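# Move the small carton onto the taped raised block

## Task

Set the small carton down on the raised block so that no part of it extends beyond the blue tape outline. Leave the large carton where and how it was (disturbing it counts against you). The carton must stay there by itself, not because the robot is holding it. At the end, release the suction and pull the tool away.

## Robot and tools

ROBOT. One six-joint arm (Doosan M1013) carrying a vacuum tool with four suction cups on two air channels. The reference point is the cup point: the centre of the four cup rims when nothing is touching them. The cups point along the cup point's +z axis. In cup-point axes the cups sit at x = -35 and +35 mm; the pair at y = -70 mm is channel a and the pair at y = +70 mm is channel b. The tool reaches 148 mm to each side along its y axis. Each cup is 36 mm across. Joint ranges: elbow -2.792 to 2.792 rad, all other joints -6.283 to 6.283 rad.

FRAME. Results use the scene frame: origin on the table surface under the arm base, +z up, +y to the left when facing along +x. The state line gives end_effector_position (metres), end_effector_quat_wxyz, and linear (m/s) and angular (rad/s) velocities. Reported position can be slightly off, more so at long reach.

execute_actions. Argument actions is a list holding zero or one item; optional pictures (boolean) controls whether camera images come back. An empty list just reports the current state. An item with rows is a motion: 1 to 15 rows, and steps up to 15 (default 15). Each step lasts 1/30 s; if there are fewer rows than steps, the last row is repeated. An item with only steps (up to 300) is a wait, counted from the previous result, so thinking time uses part of it.

ROW FORMAT (used by execute_actions and move). Eight numbers, each in [-1, 1]: dx, dy, dz, rx, ry, rz, suction_a, suction_b. The first six are an offset, not a pose. They are expressed in the cup point's own axes and measured from the cup point pose in the most recent result that reported it. Before any such result in the scene, or for a second or later call inside one reply, the reference is instead wherever the arm is when the action begins. Every row in a list uses that same reference; rows do not add up. Scale: 1.0 equals 0.6 m for translation or 180 degrees for rotation; rx, ry, rz form a single rotation vector. All-zero offsets pull the arm back to the reference pose, so they are not a way to hold still. suction_a and suction_b are absolute settings per channel: +1 is full vacuum (about 75 kPa under ambient), fractions ask for part of it, and 0.01 or less switches the channel off. A setting persists until changed.

MOTION LIMITS. Each step, the commanded pose is clipped to at most 70 mm and 16 degrees from the measured pose; position is favoured over orientation if both cannot be met. A distant target may need several actions; read the resulting pose and send the remainder. A "Hand target" line shows where the controller is currently heading.

move. target: one row as above (same offset convention). speed: path top speed in m/s, 0.002 to 0.5, default 0.25; rotation limited to twice that in rad/s. It drives a straight path lasting 0.5 to 10 s (cut off at 10 s), takes the shorter rotation, and ignores obstacles. The cup point can lag, stray and exceed speed, especially with the arm near full stretch. Suction values are applied at the start. The result adds a move: line: done (at rest near target), off_target, moving, held or fault, plus limits (paced = pose was clipped; held = some steps were blocked, after which the arm may jump quickly) and the distance remaining.

wait: seconds, 0 to 10; sends nothing new.

zoom_image: camera (cam_head_left, cam_head_right or cam_wrist) and region [x0, y0, x1, y1] in that image's pixels, at most 504 by 504. Head cameras are 896x504; cam_wrist is a 616x616 fisheye. Calibrations are listed in the session and may be a few degrees and millimetres off.

read_manual: returns licence texts only.

finished_scene: scene = the current scene number. Irreversible; reports whether the goal was met. Answering without any tool call ends the session.

RESULT LINES. "pose unreachable" means the clearance check altered or blocked the command; HELD flags steps where that happened. suction_measured_a / suction_measured_b show achieved vacuum; near 0 means no seal. On an airtight surface the reading ends within 0.17 of the command (0.27 with both channels on); leaks lower it. part_present_a / part_present_b switch to 1 at 0.54 and back to 0 below 0.49. Joint torques and Flange force (includes held weight; may say no reading) help detect contact. MOTOR HOT warns of overheating; OVER-TEMPERATURE FAULT means brakes were applied.

GRIPPING. Switch a channel on and press both of its cups fully flat on a smooth face of the object; edges, holes or seams under a rim leak. One pump feeds both channels: an open channel with an uncovered cup steals all the flow. Cups shrink up to about 12 mm under vacuum, and suction alone can lift a resting object. To release, put the object down so it rests on its support, turn both channels off, then move at least 15 mm away. If a cup seals to the table, switch that channel off to free the tool.

AVOID. The arm is stiff: aiming even slightly past a contact, or arriving fast, can trigger a fault. A contact torque at a joint's load limit (waist 309, shoulder 309, elbow 145, forearm roll 40.9, wrist pitch 40.9, wrist roll 40.9 N m) or an external force of 144 N stops the arm for 10 s and cancels the rest of the call. Do not drop, slam or shove objects, do not disturb the large carton, and never knock anything off the table. Loose objects may get an occasional small push from outside. The simulation keeps running while replies are being written.

Each tool is called as name(argument=value, ...), one argument or row to a line, values as JSON.

## Session

execute_actions(
  actions=[],
)

Scene clock: 0.00 s of 5300.00 s.
end_effector_position=(+0.6499, +0.0094, +0.5155) suction_measured_a=0.00 part_present_a=0 suction_measured_b=0.00 part_present_b=0 end_effector_quat_wxyz=(-0.001, +0.700, +0.714, +0.003) end_effector_velocity=(-0.000, +0.000, -0.000) end_effector_angular_velocity=(-0.000, +0.000, +0.000)
Joint positions: [-0.054  0.152  1.528 -0.001  1.461  1.517]
Joint velocities: [ 0.  0.  0. -0. -0.  0.]
Joint torques (N m, as the joint torque sensors report them, + toward a larger angle): no reading
Flange force (N, the push that the arm receives, along the end effector's own x y z axes): no reading
Hand target: +0.650, +0.009, +0.515; -0.001, +0.700, +0.714, +0.003

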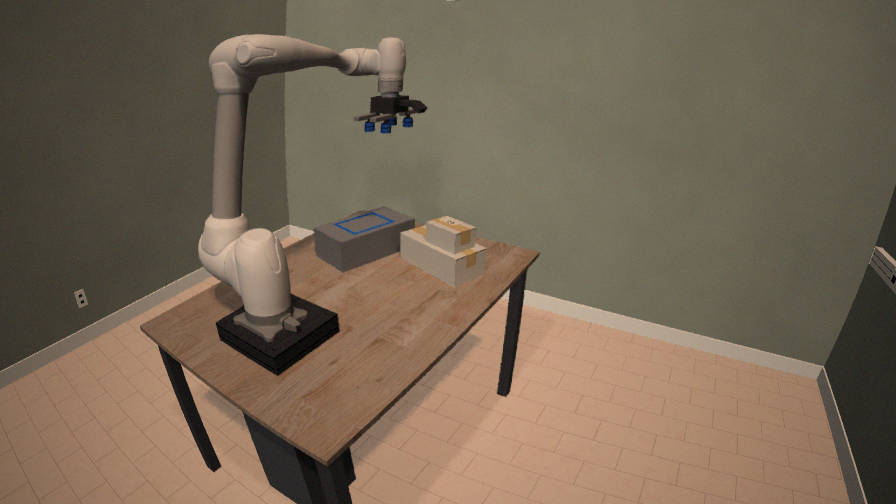

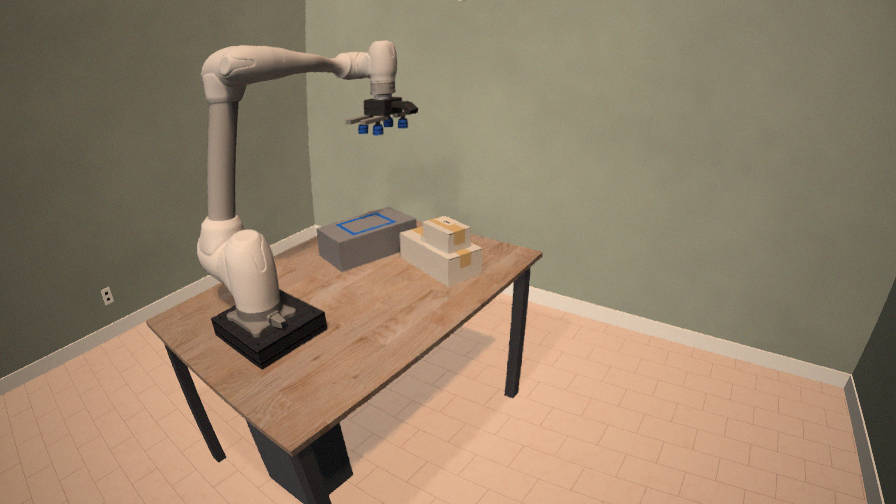

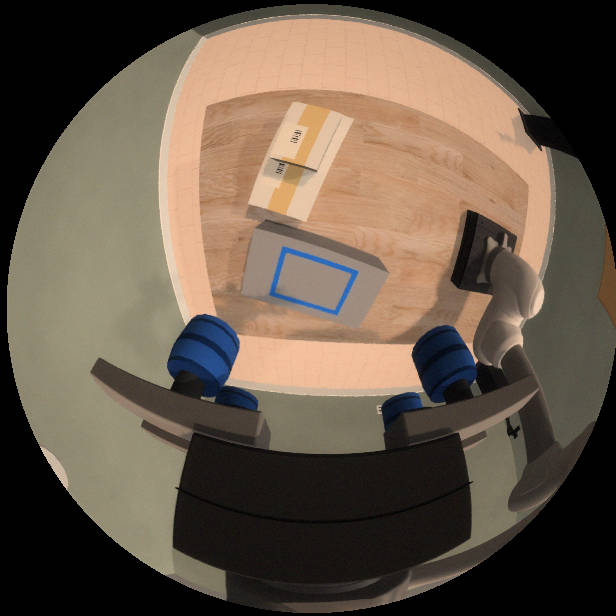

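zoom_image(
  camera="cam_head_left",
  region=[300, 190, 500, 300],
)

zoom_image(
  camera="cam_head_right",
  region=[300, 190, 500, 300],
)

zoom_image(
  camera="cam_wrist",
  region=[220, 80, 420, 340],
)

Region (300, 190, 500, 300) of cam_head_left's 896x504 image, scaled by 2.520, with more detail than that image has; it fills the top 277 rows of this view, and the rest is white.

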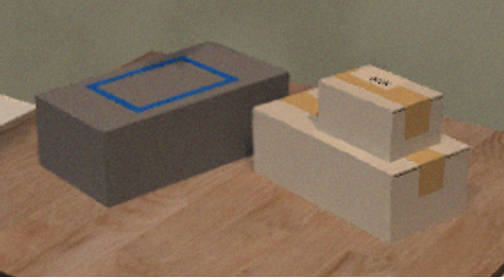

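Region (300, 190, 500, 300) of cam_head_right's 896x504 image, scaled by 2.520, with more detail than that image has; it fills the top 277 rows of this view, and the rest is white.

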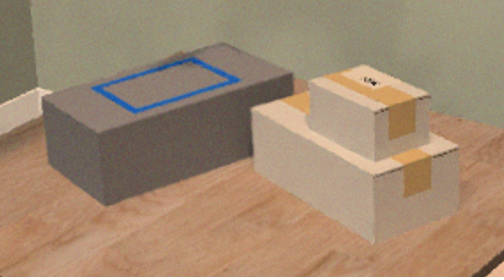

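Region (220, 80, 420, 340) of cam_wrist's 616x616 image, scaled by 1.938, with more detail than that image has; it fills the left 388 columns of this view, and the rest is white.

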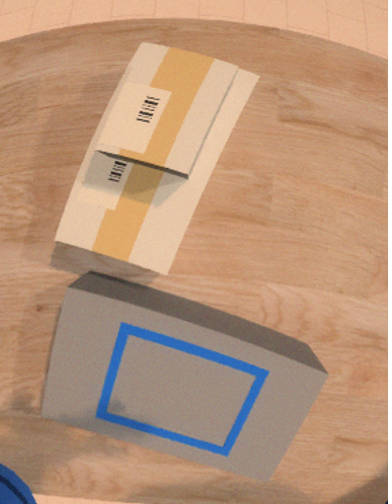

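move(
  target=[-0.35,-0.047,0.3,0,0,0.095,0,0],
  speed=0.4,
)

Scene clock: 34.00 s of 5300.00 s.
end_effector_position=(+0.6256, -0.2002, +0.3342) suction_measured_a=0.00 part_present_a=0 suction_measured_b=0.00 part_present_b=0 end_effector_quat_wxyz=(-0.001, +0.799, +0.602, +0.002) end_effector_velocity=(-0.000, -0.001, +0.000) end_effector_angular_velocity=(+0.000, -0.000, -0.002)
Joint positions: [-0.379  0.238  1.757 -0.001  1.145  1.49 ]
Joint velocities: [-0.002  0.    -0.     0.     0.    -0.   ]
Joint torques (N m, as the joint torque sensors report them, + toward a larger angle): [ -0.99 -63.85 -43.22   4.11  -0.04  -0.36]
Flange force (N, the push that the arm receives, along the end effector's own x y z axes): [2.7 -7.9 -1.3]
Hand target: +0.626, -0.200, +0.334; -0.001, +0.799, +0.602, +0.002
Off the commanded pose: 0.001 m, 0 deg.
After step 90, 29.87 s passed at rest.
move: done
camera_calibration (this result's frames):
cam_wrist: T_world_to_cam=[[-0.970273, 0.240589, -0.0262159, 0.672996], [0.18474, 0.806273, 0.561956, -0.0918537], [0.156338, 0.540407, -0.826752, 0.42091], [0, 0, 0, 1]] pos_world=[0.604155, -0.315319, 0.417249]

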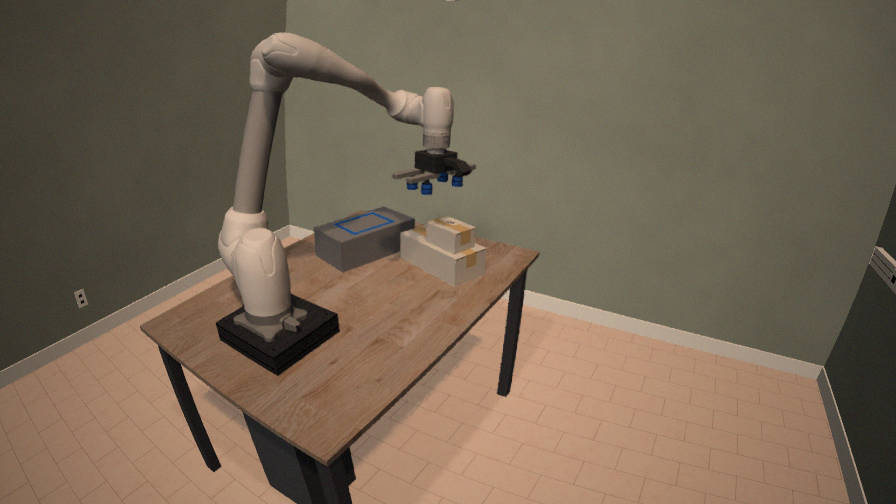

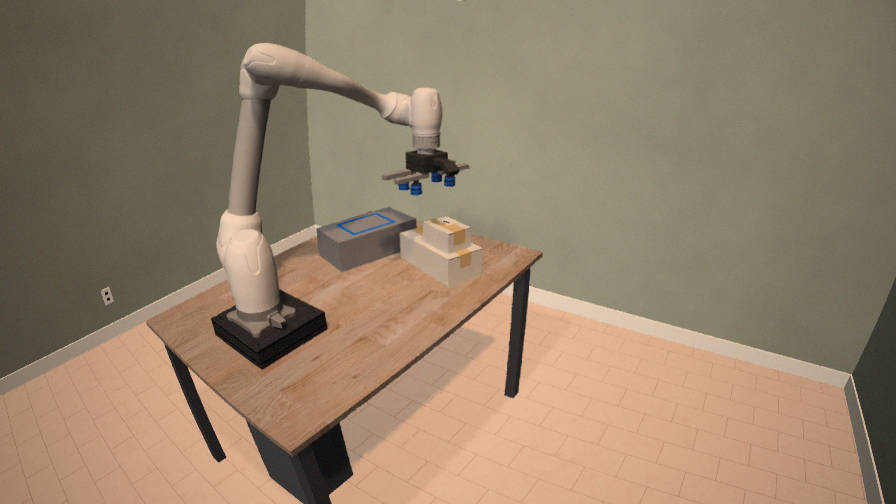

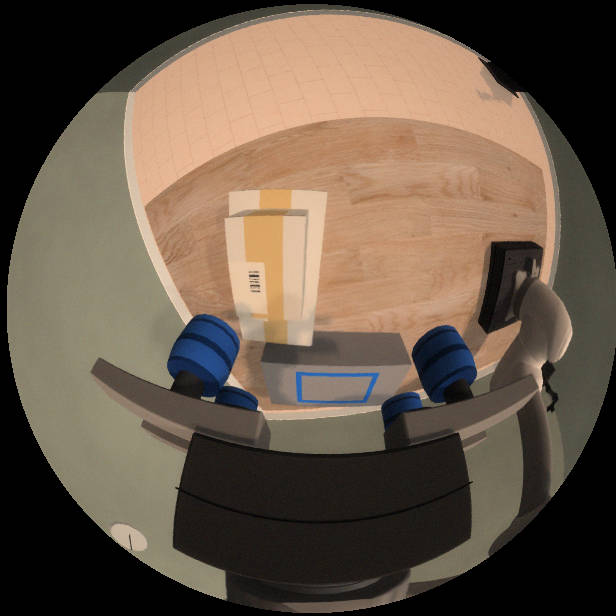

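zoom_image(
  camera="cam_wrist",
  region=[200, 170, 440, 420],
)

Region (200, 170, 440, 420) of cam_wrist's 616x616 image, scaled by 2.016, with more detail than that image has; it fills the left 484 columns of this view, and the rest is white.

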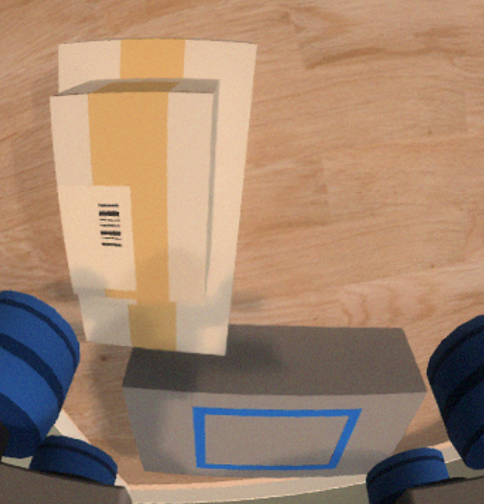

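move(
  target=[-0.013,0.003,0.235,0,0,0,0,0],
  speed=0.2,
)

move(
  target=[0,0,0.03,0,0,0,0,1],
  speed=0.02,
)

Scene clock: 53.03 s of 5300.00 s.
end_effector_position=(+0.6253, -0.2074, +0.1931) suction_measured_a=0.00 part_present_a=0 suction_measured_b=0.00 part_present_b=0 end_effector_quat_wxyz=(-0.001, +0.799, +0.602, +0.002) end_effector_velocity=(-0.000, -0.001, +0.000) end_effector_angular_velocity=(-0.000, -0.000, -0.000)
Joint positions: [-0.391  0.363  1.88  -0.001  0.897  1.479]
Joint velocities: [-0.001  0.    -0.001 -0.     0.    -0.001]
Joint torques (N m, as the joint torque sensors report them, + toward a larger angle): [ -0.65 -71.15 -37.27   3.8   -0.12  -0.31]
Flange force (N, the push that the arm receives, along the end effector's own x y z axes): [2.1 -6.7 -2.0]
Hand target: +0.625, -0.207, +0.193; -0.001, +0.799, +0.602, +0.002
Off the commanded pose: 0.000 m, 0 deg.
After step 90, 15.00 s passed at rest.
move: done
camera_calibration (this result's frames):
cam_wrist: T_world_to_cam=[[-0.970321, 0.240407, -0.0261218, 0.670695], [0.184636, 0.806284, 0.561975, -0.00663545], [0.156164, 0.540473, -0.826742, 0.308312], [0, 0, 0, 1]] pos_world=[0.603867, -0.322524, 0.276143]

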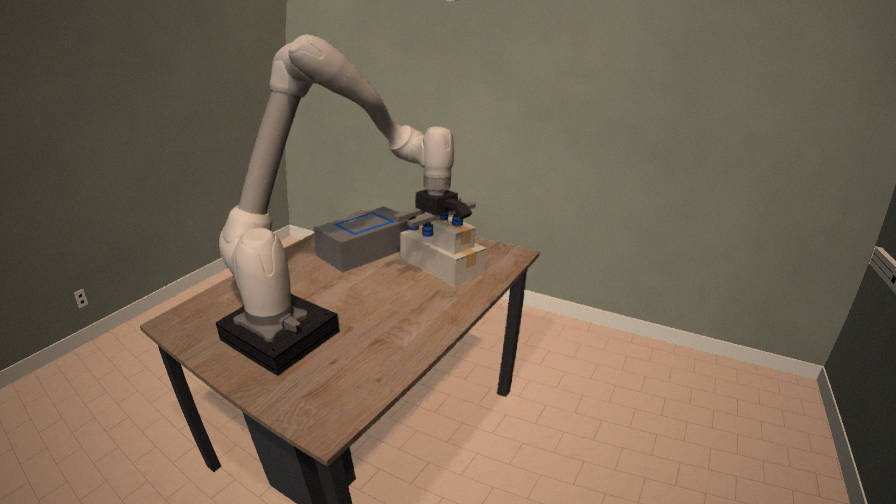

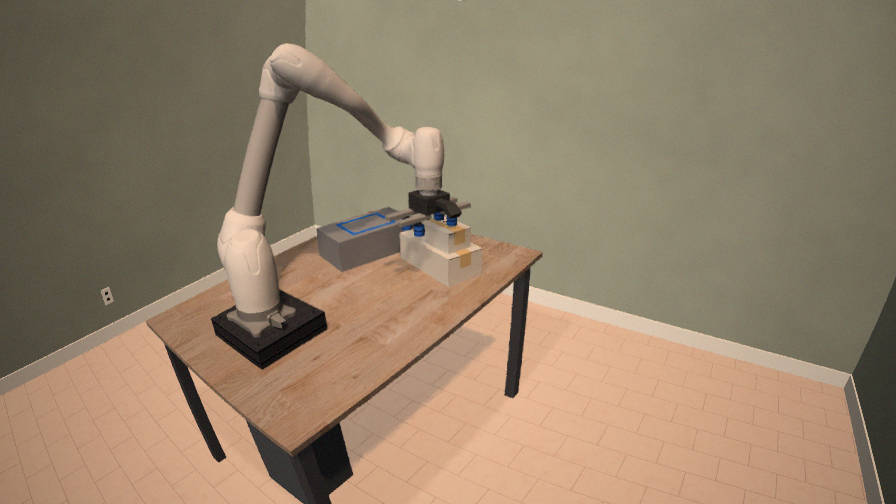

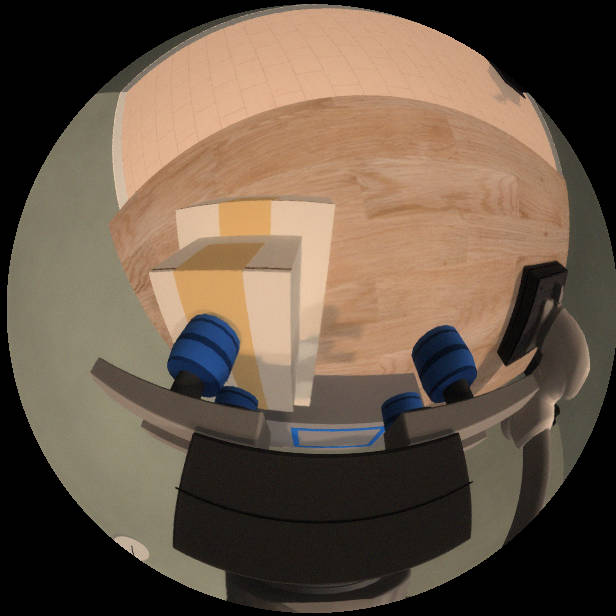

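Scene clock: 54.17 s of 5300.00 s.
end_effector_position=(+0.6253, -0.2073, +0.1751) suction_measured_a=0.00 part_present_a=0 suction_measured_b=0.89 part_present_b=1 end_effector_quat_wxyz=(-0.001, +0.799, +0.602, +0.002) end_effector_velocity=(+0.000, -0.000, +0.000) end_effector_angular_velocity=(-0.000, -0.000, -0.001)
Joint positions: [-0.391  0.383  1.892 -0.001  0.866  1.479]
Joint velocities: [-0.  0. -0. -0.  0.  0.]
Joint torques (N m, as the joint torque sensors report them, + toward a larger angle): [ -0.26 -73.33 -38.07   3.66  -0.39  -0.16]
Flange force (N, the push that the arm receives, along the end effector's own x y z axes): [1.8 -8.6 -0.9]
Hand target: +0.625, -0.207, +0.175; -0.001, +0.799, +0.602, +0.002
Off the commanded pose: 0.000 m, 0 deg.
move: done
camera_calibration (this result's frames):
cam_wrist: T_world_to_cam=[[-0.970325, 0.240392, -0.0261015, 0.670207], [0.184632, 0.806275, 0.56199, 0.0034014], [0.156143, 0.540494, -0.826732, 0.293378], [0, 0, 0, 1]] pos_world=[0.603882, -0.322423, 0.258127]

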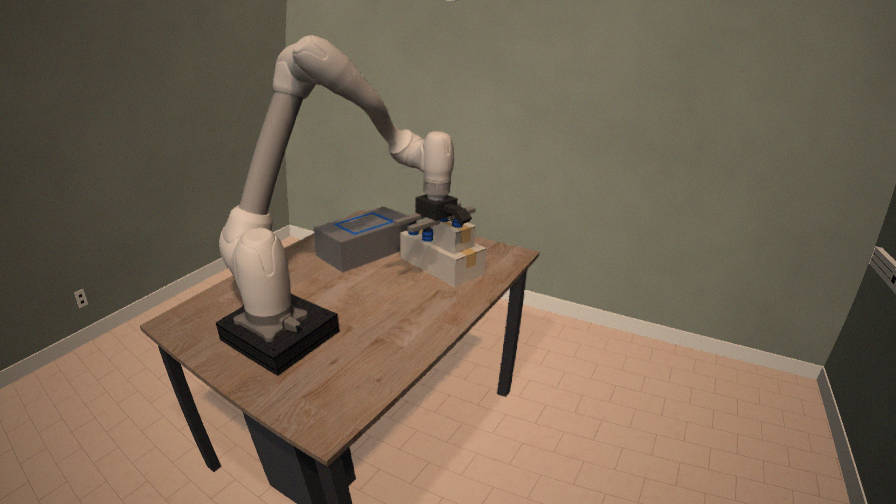

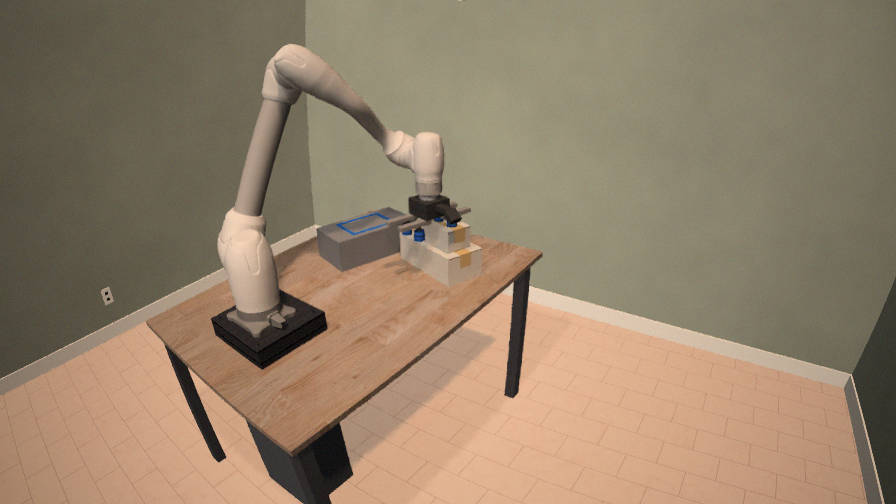

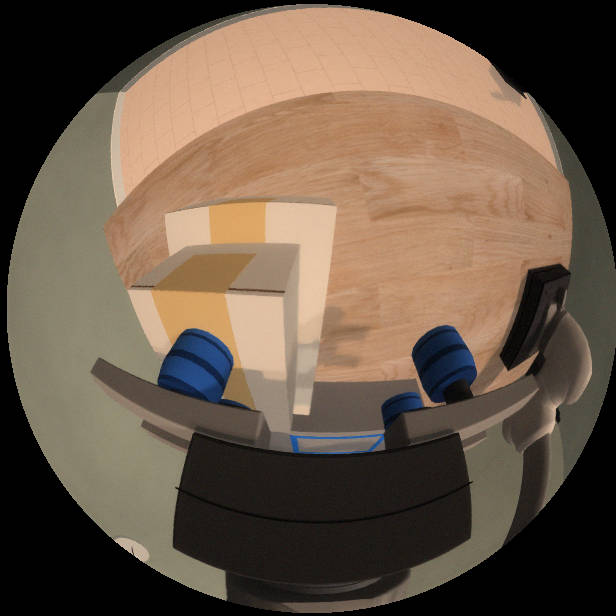

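move(
  target=[0,0,-0.2,0,0,0,0,1],
  speed=0.08,
)

zoom_image(
  camera="cam_wrist",
  region=[200, 250, 440, 450],
)

Scene clock: 59.63 s of 5300.00 s.
end_effector_position=(+0.6252, -0.2079, +0.2951) suction_measured_a=0.00 part_present_a=0 suction_measured_b=0.90 part_present_b=1 end_effector_quat_wxyz=(-0.001, +0.799, +0.602, +0.002) end_effector_velocity=(-0.000, -0.000, -0.000) end_effector_angular_velocity=(+0.000, +0.001, +0.000)
Joint positions: [-0.391  0.27   1.794 -0.001  1.077  1.479]
Joint velocities: [-0.    -0.     0.    -0.     0.001 -0.001]
Joint torques (N m, as the joint torque sensors report them, + toward a larger angle): [  0.2  -68.08 -43.98   4.02  -0.4   -0.18]
Flange force (N, the push that the arm receives, along the end effector's own x y z axes): [0.8 -8.6 1.9]
Hand target: +0.625, -0.208, +0.295; -0.001, +0.799, +0.602, +0.002
Off the commanded pose: 0.000 m, 0 deg.
After step 90, 0.70 s passed at rest.
move: done
camera_calibration (this result's frames):
cam_wrist: T_world_to_cam=[[-0.970299, 0.240494, -0.0261104, 0.673383], [0.184726, 0.806305, 0.561915, -0.0635219], [0.15619, 0.540403, -0.826783, 0.392962], [0, 0, 0, 1]] pos_world=[0.60374, -0.323085, 0.378171]

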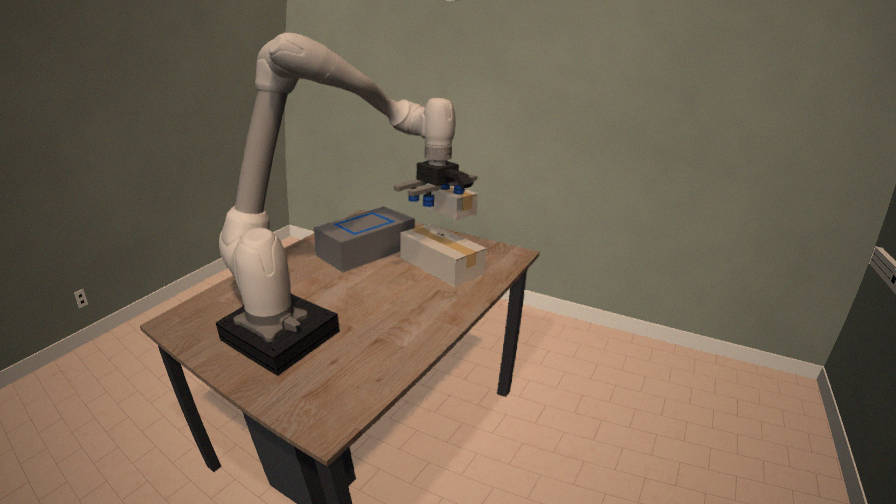

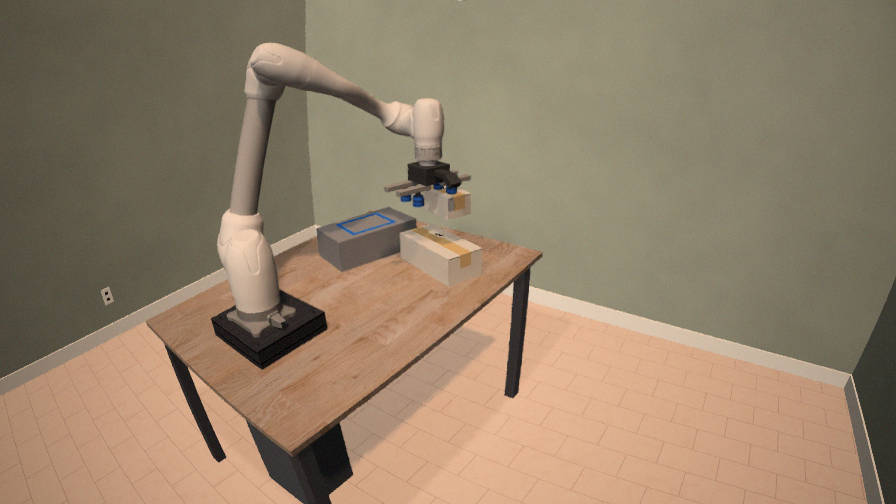

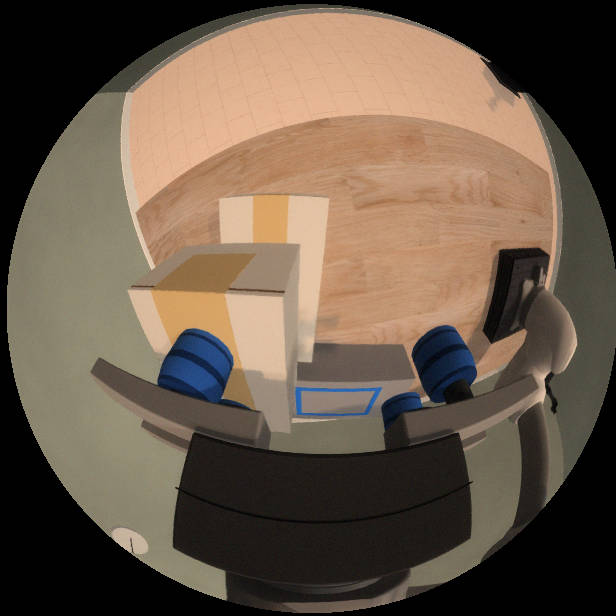

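Region (200, 250, 440, 450) of cam_wrist's 616x616 image, scaled by 2.100, with more detail than that image has.

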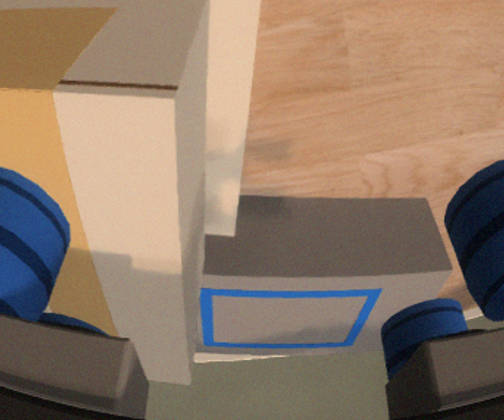

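move(
  target=[0.458,-0.105,0,0,0,-0.5,0,1],
  speed=0.2,
)

move(
  target=[0,0,0.12,0,0,0,0,1],
  speed=0.08,
)

Scene clock: 84.43 s of 5300.00 s.
end_effector_position=(+0.6406, +0.0738, +0.2966) suction_measured_a=0.00 part_present_a=0 suction_measured_b=0.90 part_present_b=1 end_effector_quat_wxyz=(+0.001, +0.139, +0.990, +0.003) end_effector_velocity=(-0.000, +0.000, +0.000) end_effector_angular_velocity=(+0.000, +0.000, +0.001)
Joint positions: [ 0.044  0.25   1.82  -0.001  1.071  0.343]
Joint velocities: [ 0.     0.    -0.     0.     0.    -0.001]
Joint torques (N m, as the joint torque sensors report them, + toward a larger angle): [ -1.12 -65.21 -43.65   4.38  -0.22  -0.3 ]
Flange force (N, the push that the arm receives, along the end effector's own x y z axes): [8.9 -1.0 1.8]
Hand target: +0.641, +0.074, +0.297; +0.001, +0.139, +0.990, +0.003
Off the commanded pose: 0.000 m, 0 deg.
After step 90, 17.57 s passed at rest.
move: done
camera_calibration (this result's frames):
cam_wrist: T_world_to_cam=[[-0.240353, -0.970204, -0.0305708, 0.243684], [-0.810093, 0.183138, 0.556965, 0.390341], [-0.534771, 0.158633, -0.829973, 0.711338], [0, 0, 0, 1]] pos_world=[0.755185, 0.0520952, 0.380435]

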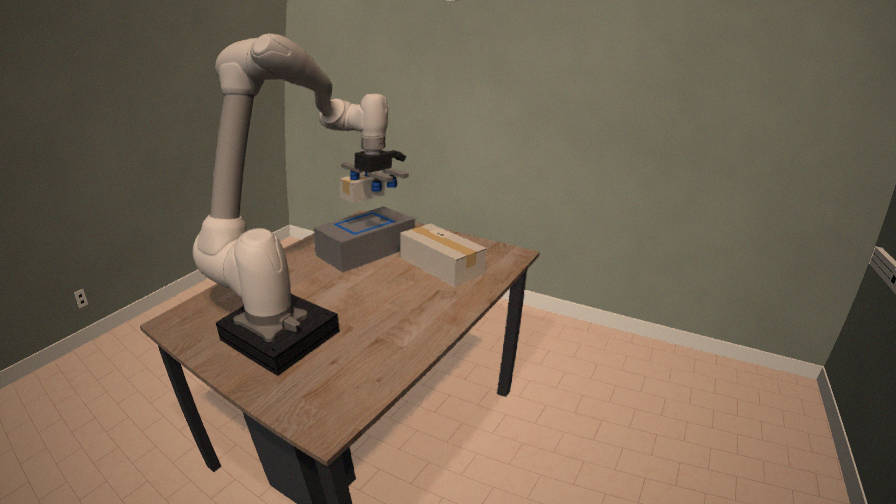

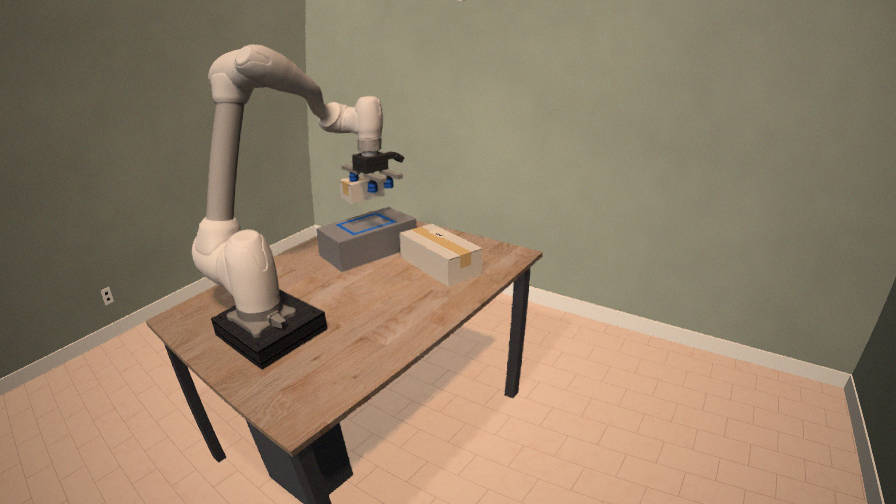

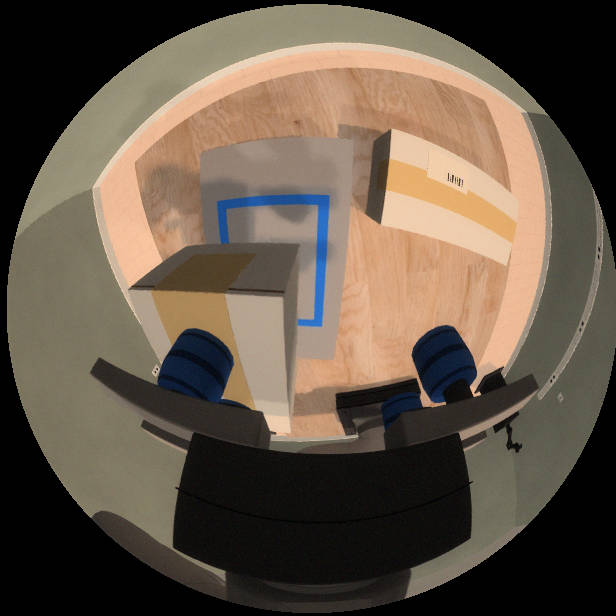

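Scene clock: 85.60 s of 5300.00 s.
end_effector_position=(+0.6407, +0.0742, +0.2246) suction_measured_a=0.00 part_present_a=0 suction_measured_b=0.90 part_present_b=1 end_effector_quat_wxyz=(+0.001, +0.139, +0.990, +0.003) end_effector_velocity=(-0.000, +0.000, -0.000) end_effector_angular_velocity=(+0.000, -0.000, -0.000)
Joint positions: [ 0.044  0.314  1.884 -0.001  0.942  0.343]
Joint velocities: [ 0.    -0.     0.     0.    -0.001 -0.   ]
Joint torques (N m, as the joint torque sensors report them, + toward a larger angle): [ -1.1  -68.07 -40.4    3.87  -0.17  -0.27]
Flange force (N, the push that the arm receives, along the end effector's own x y z axes): [9.7 -1.2 0.3]
Hand target: +0.641, +0.074, +0.225; +0.001, +0.139, +0.990, +0.003
Off the commanded pose: 0.000 m, 0 deg.
move: done
camera_calibration (this result's frames):
cam_wrist: T_world_to_cam=[[-0.240312, -0.970212, -0.0306453, 0.241888], [-0.810087, 0.183057, 0.557, 0.430424], [-0.534798, 0.158679, -0.829947, 0.65154], [0, 0, 0, 1]] pos_world=[0.755252, 0.0525046, 0.30841]

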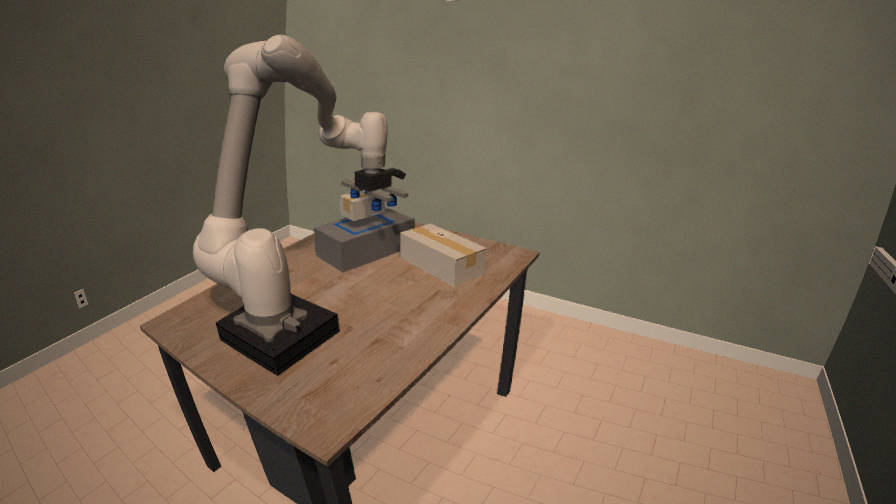

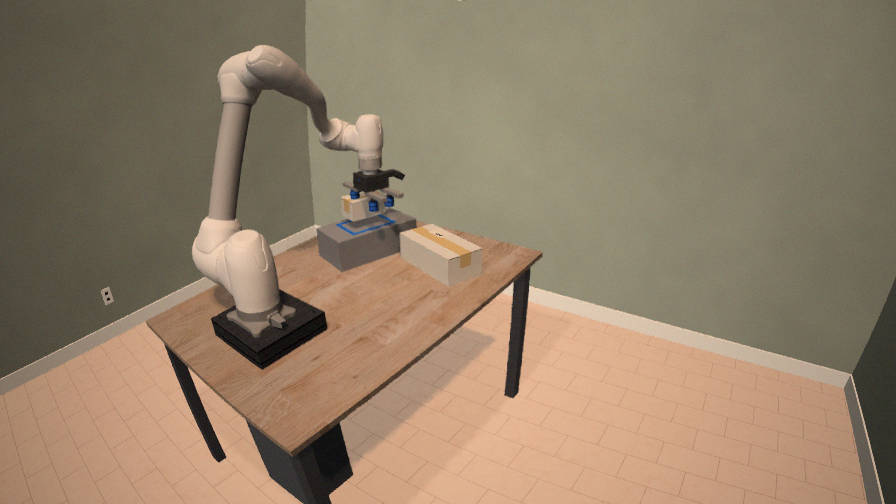

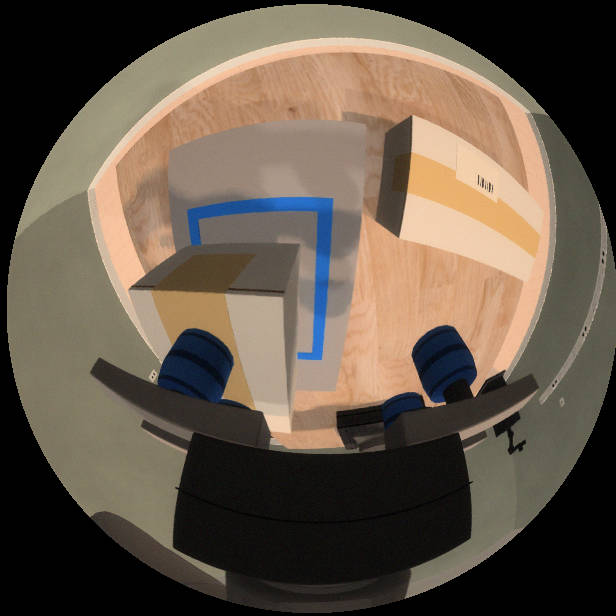

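move(
  target=[0,0,0.03,0,0,0,0,1],
  speed=0.03,
)

zoom_image(
  camera="cam_head_left",
  region=[300, 170, 440, 280],
)

Scene clock: 89.67 s of 5300.00 s.
end_effector_position=(+0.6407, +0.0743, +0.2066) suction_measured_a=0.00 part_present_a=0 suction_measured_b=0.90 part_present_b=1 end_effector_quat_wxyz=(+0.001, +0.139, +0.990, +0.003) end_effector_velocity=(-0.000, +0.000, -0.000) end_effector_angular_velocity=(+0.000, +0.001, -0.000)
Joint positions: [ 0.044  0.333  1.898 -0.001  0.91   0.343]
Joint velocities: [ 0.    -0.     0.     0.001  0.     0.   ]
Joint torques (N m, as the joint torque sensors report them, + toward a larger angle): [ -0.73 -69.35 -39.42   3.92  -0.26  -0.26]
Flange force (N, the push that the arm receives, along the end effector's own x y z axes): [8.7 -1.8 -0.3]
Hand target: +0.641, +0.074, +0.207; +0.001, +0.139, +0.990, +0.003
Off the commanded pose: 0.000 m, 0 deg.
After step 90, 0.23 s passed at rest.
move: done
camera_calibration (this result's frames):
cam_wrist: T_world_to_cam=[[-0.240269, -0.970223, -0.0306162, 0.241394], [-0.810094, 0.183038, 0.556996, 0.440456], [-0.534806, 0.158631, -0.829951, 0.636603], [0, 0, 0, 1]] pos_world=[0.75527, 0.0526009, 0.290408]

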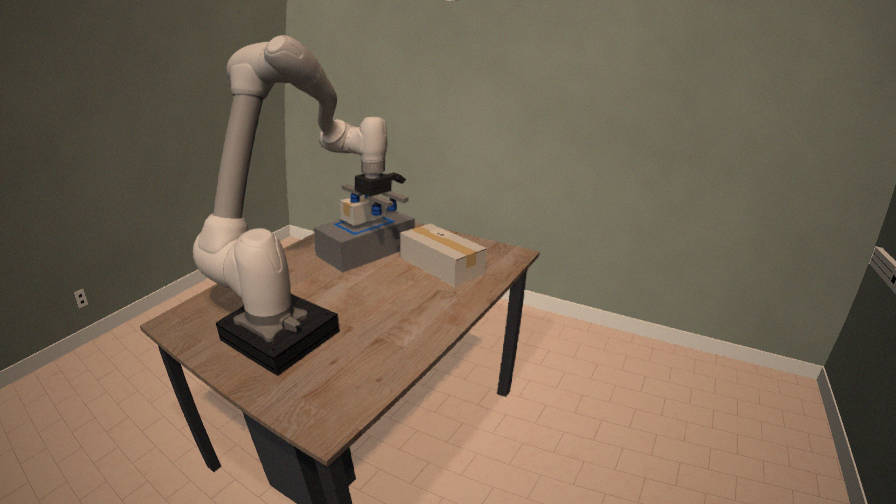

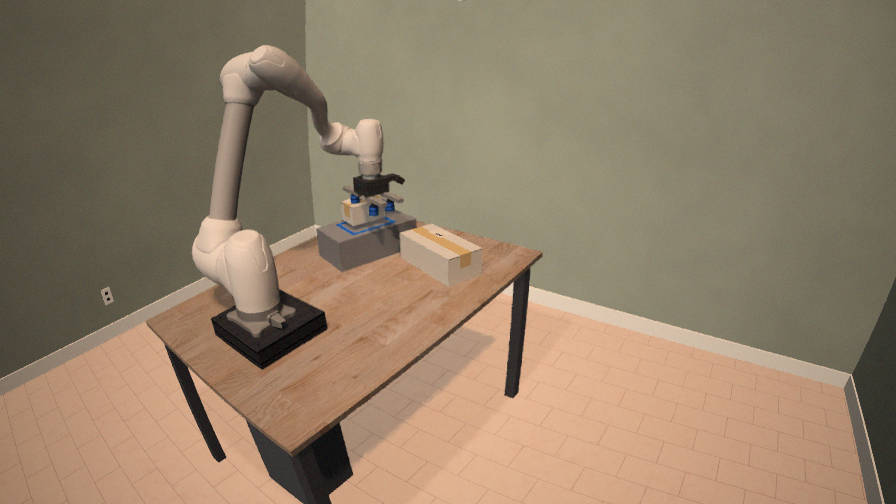

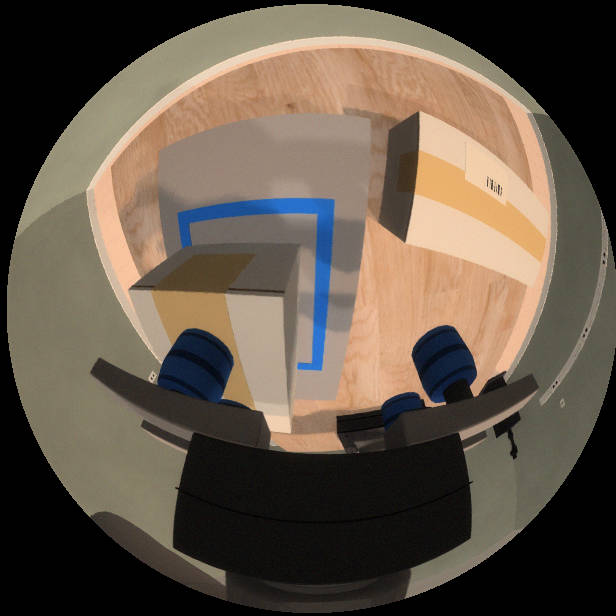

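Region (300, 170, 440, 280) of cam_head_left's 896x504 image, scaled by 3.600, with more detail than that image has; it fills the top 396 rows of this view, and the rest is white.

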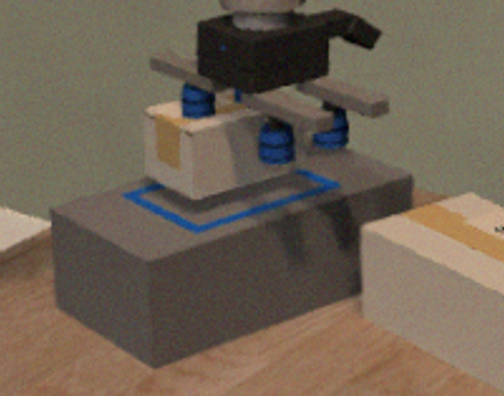

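move(
  target=[0,0,0.022,0,0,0,0,1],
  speed=0.015,
)

zoom_image(
  camera="cam_head_left",
  region=[300, 170, 440, 280],
)

Scene clock: 93.90 s of 5300.00 s.
end_effector_position=(+0.6407, +0.0744, +0.1934) suction_measured_a=0.00 part_present_a=0 suction_measured_b=0.90 part_present_b=1 end_effector_quat_wxyz=(+0.001, +0.139, +0.990, +0.003) end_effector_velocity=(-0.000, -0.000, -0.000) end_effector_angular_velocity=(-0.000, +0.000, -0.000)
Joint positions: [ 0.044  0.347  1.908 -0.001  0.886  0.343]
Joint velocities: [-0.    -0.     0.001 -0.    -0.     0.   ]
Joint torques (N m, as the joint torque sensors report them, + toward a larger angle): [  0.24 -70.68 -37.77   4.06  -0.46  -0.18]
Flange force (N, the push that the arm receives, along the end effector's own x y z axes): [5.7 -2.0 -0.8]
Hand target: +0.641, +0.074, +0.193; +0.001, +0.139, +0.990, +0.003
Off the commanded pose: 0.000 m, 0 deg.
After step 90, 0.13 s passed at rest.
move: done
camera_calibration (this result's frames):
cam_wrist: T_world_to_cam=[[-0.240292, -0.970216, -0.0306668, 0.241101], [-0.810084, 0.183026, 0.557015, 0.447793], [-0.534812, 0.158689, -0.829936, 0.625631], [0, 0, 0, 1]] pos_world=[0.755279, 0.0526817, 0.2772]

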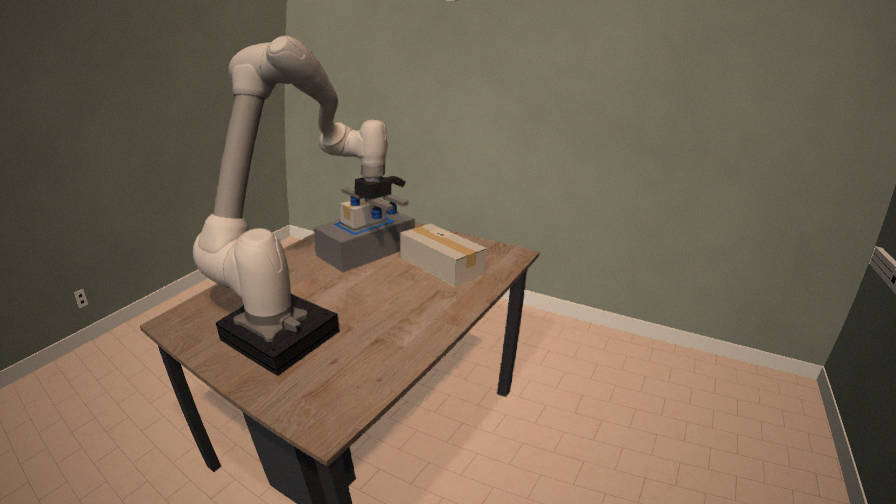

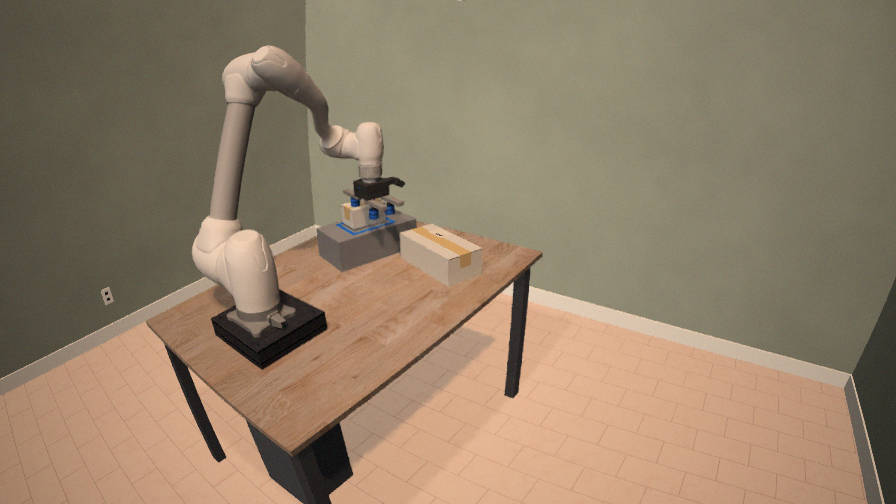

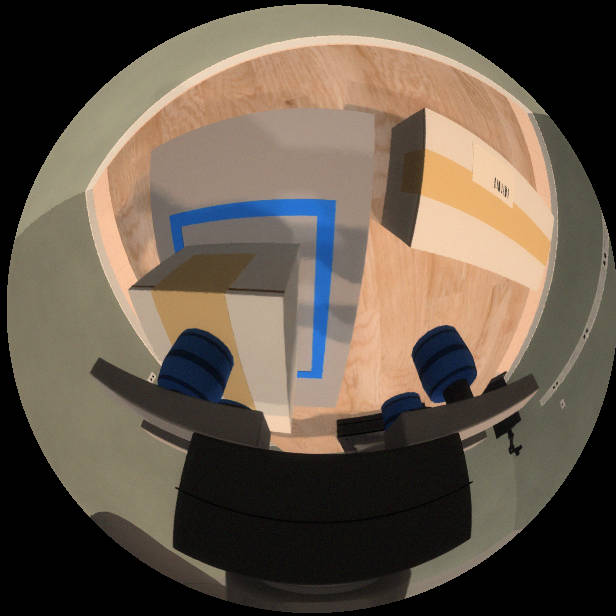

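Region (300, 170, 440, 280) of cam_head_left's 896x504 image, scaled by 3.600, with more detail than that image has; it fills the top 396 rows of this view, and the rest is white.

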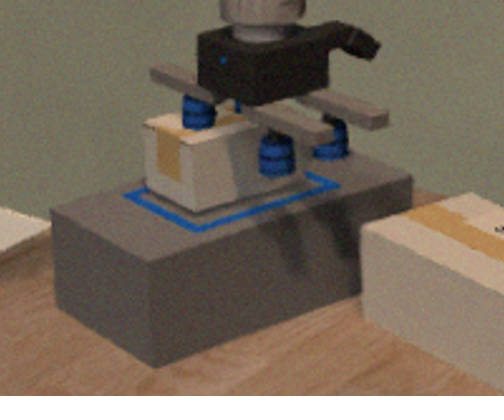

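move(
  target=[0,0,0.007,0,0,0,0,1],
  speed=0.01,
)

Scene clock: 96.67 s of 5300.00 s.
end_effector_position=(+0.6407, +0.0744, +0.1892) suction_measured_a=0.00 part_present_a=0 suction_measured_b=0.90 part_present_b=1 end_effector_quat_wxyz=(+0.001, +0.139, +0.990, +0.003) end_effector_velocity=(+0.000, -0.000, -0.000) end_effector_angular_velocity=(+0.000, -0.000, -0.001)
Joint positions: [ 0.044  0.351  1.911 -0.001  0.879  0.343]
Joint velocities: [-0.001  0.     0.     0.    -0.001  0.001]
Joint torques (N m, as the joint torque sensors report them, + toward a larger angle): [  1.37 -70.18 -38.26   3.88  -0.12  -0.18]
Flange force (N, the push that the arm receives, along the end effector's own x y z axes): [7.5 -4.5 -0.6]
Hand target: +0.641, +0.074, +0.189; +0.001, +0.139, +0.990, +0.003
Off the commanded pose: 0.000 m, 0 deg.
move: done
camera_calibration (this result's frames):
cam_wrist: T_world_to_cam=[[-0.240251, -0.970228, -0.0306251, 0.240951], [-0.810092, 0.183016, 0.557006, 0.450141], [-0.534817, 0.15863, -0.829944, 0.622154], [0, 0, 0, 1]] pos_world=[0.755284, 0.0527016, 0.273001]

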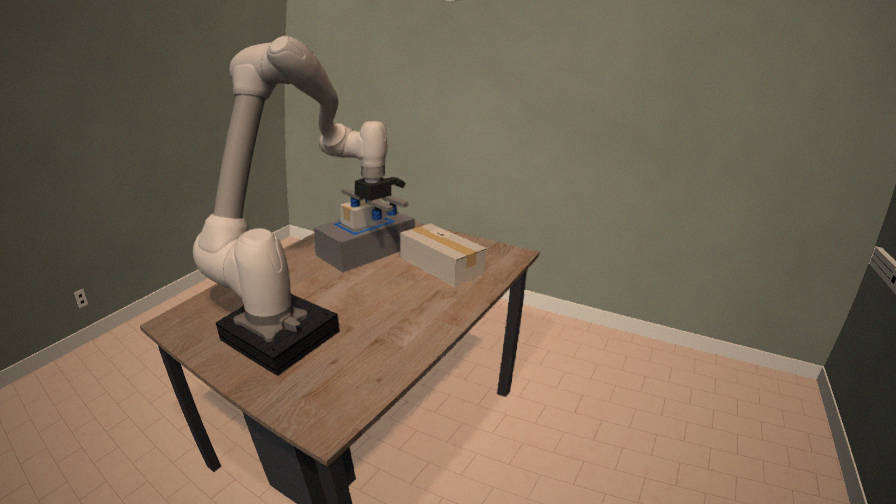

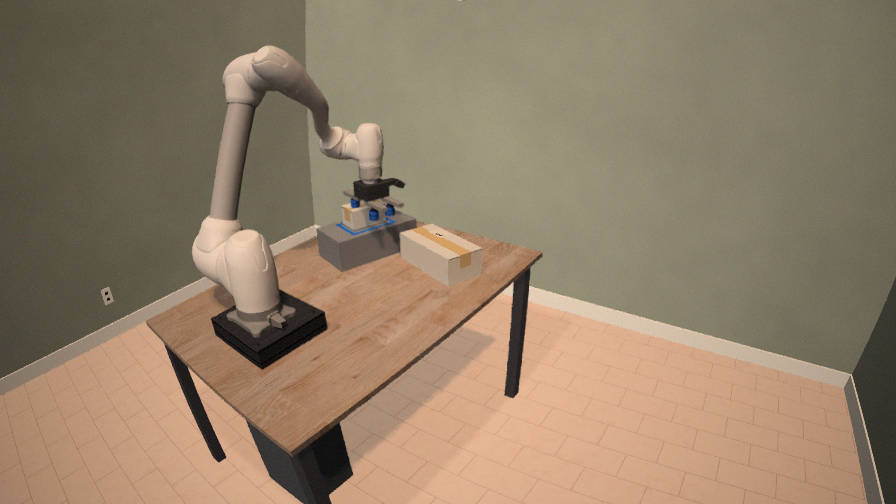

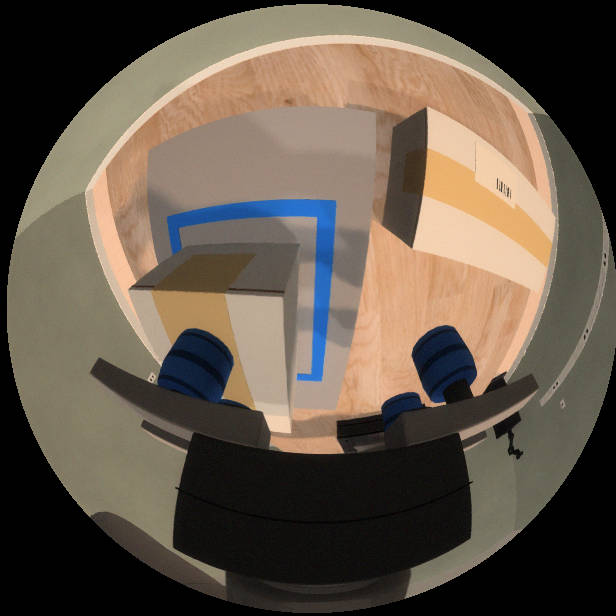

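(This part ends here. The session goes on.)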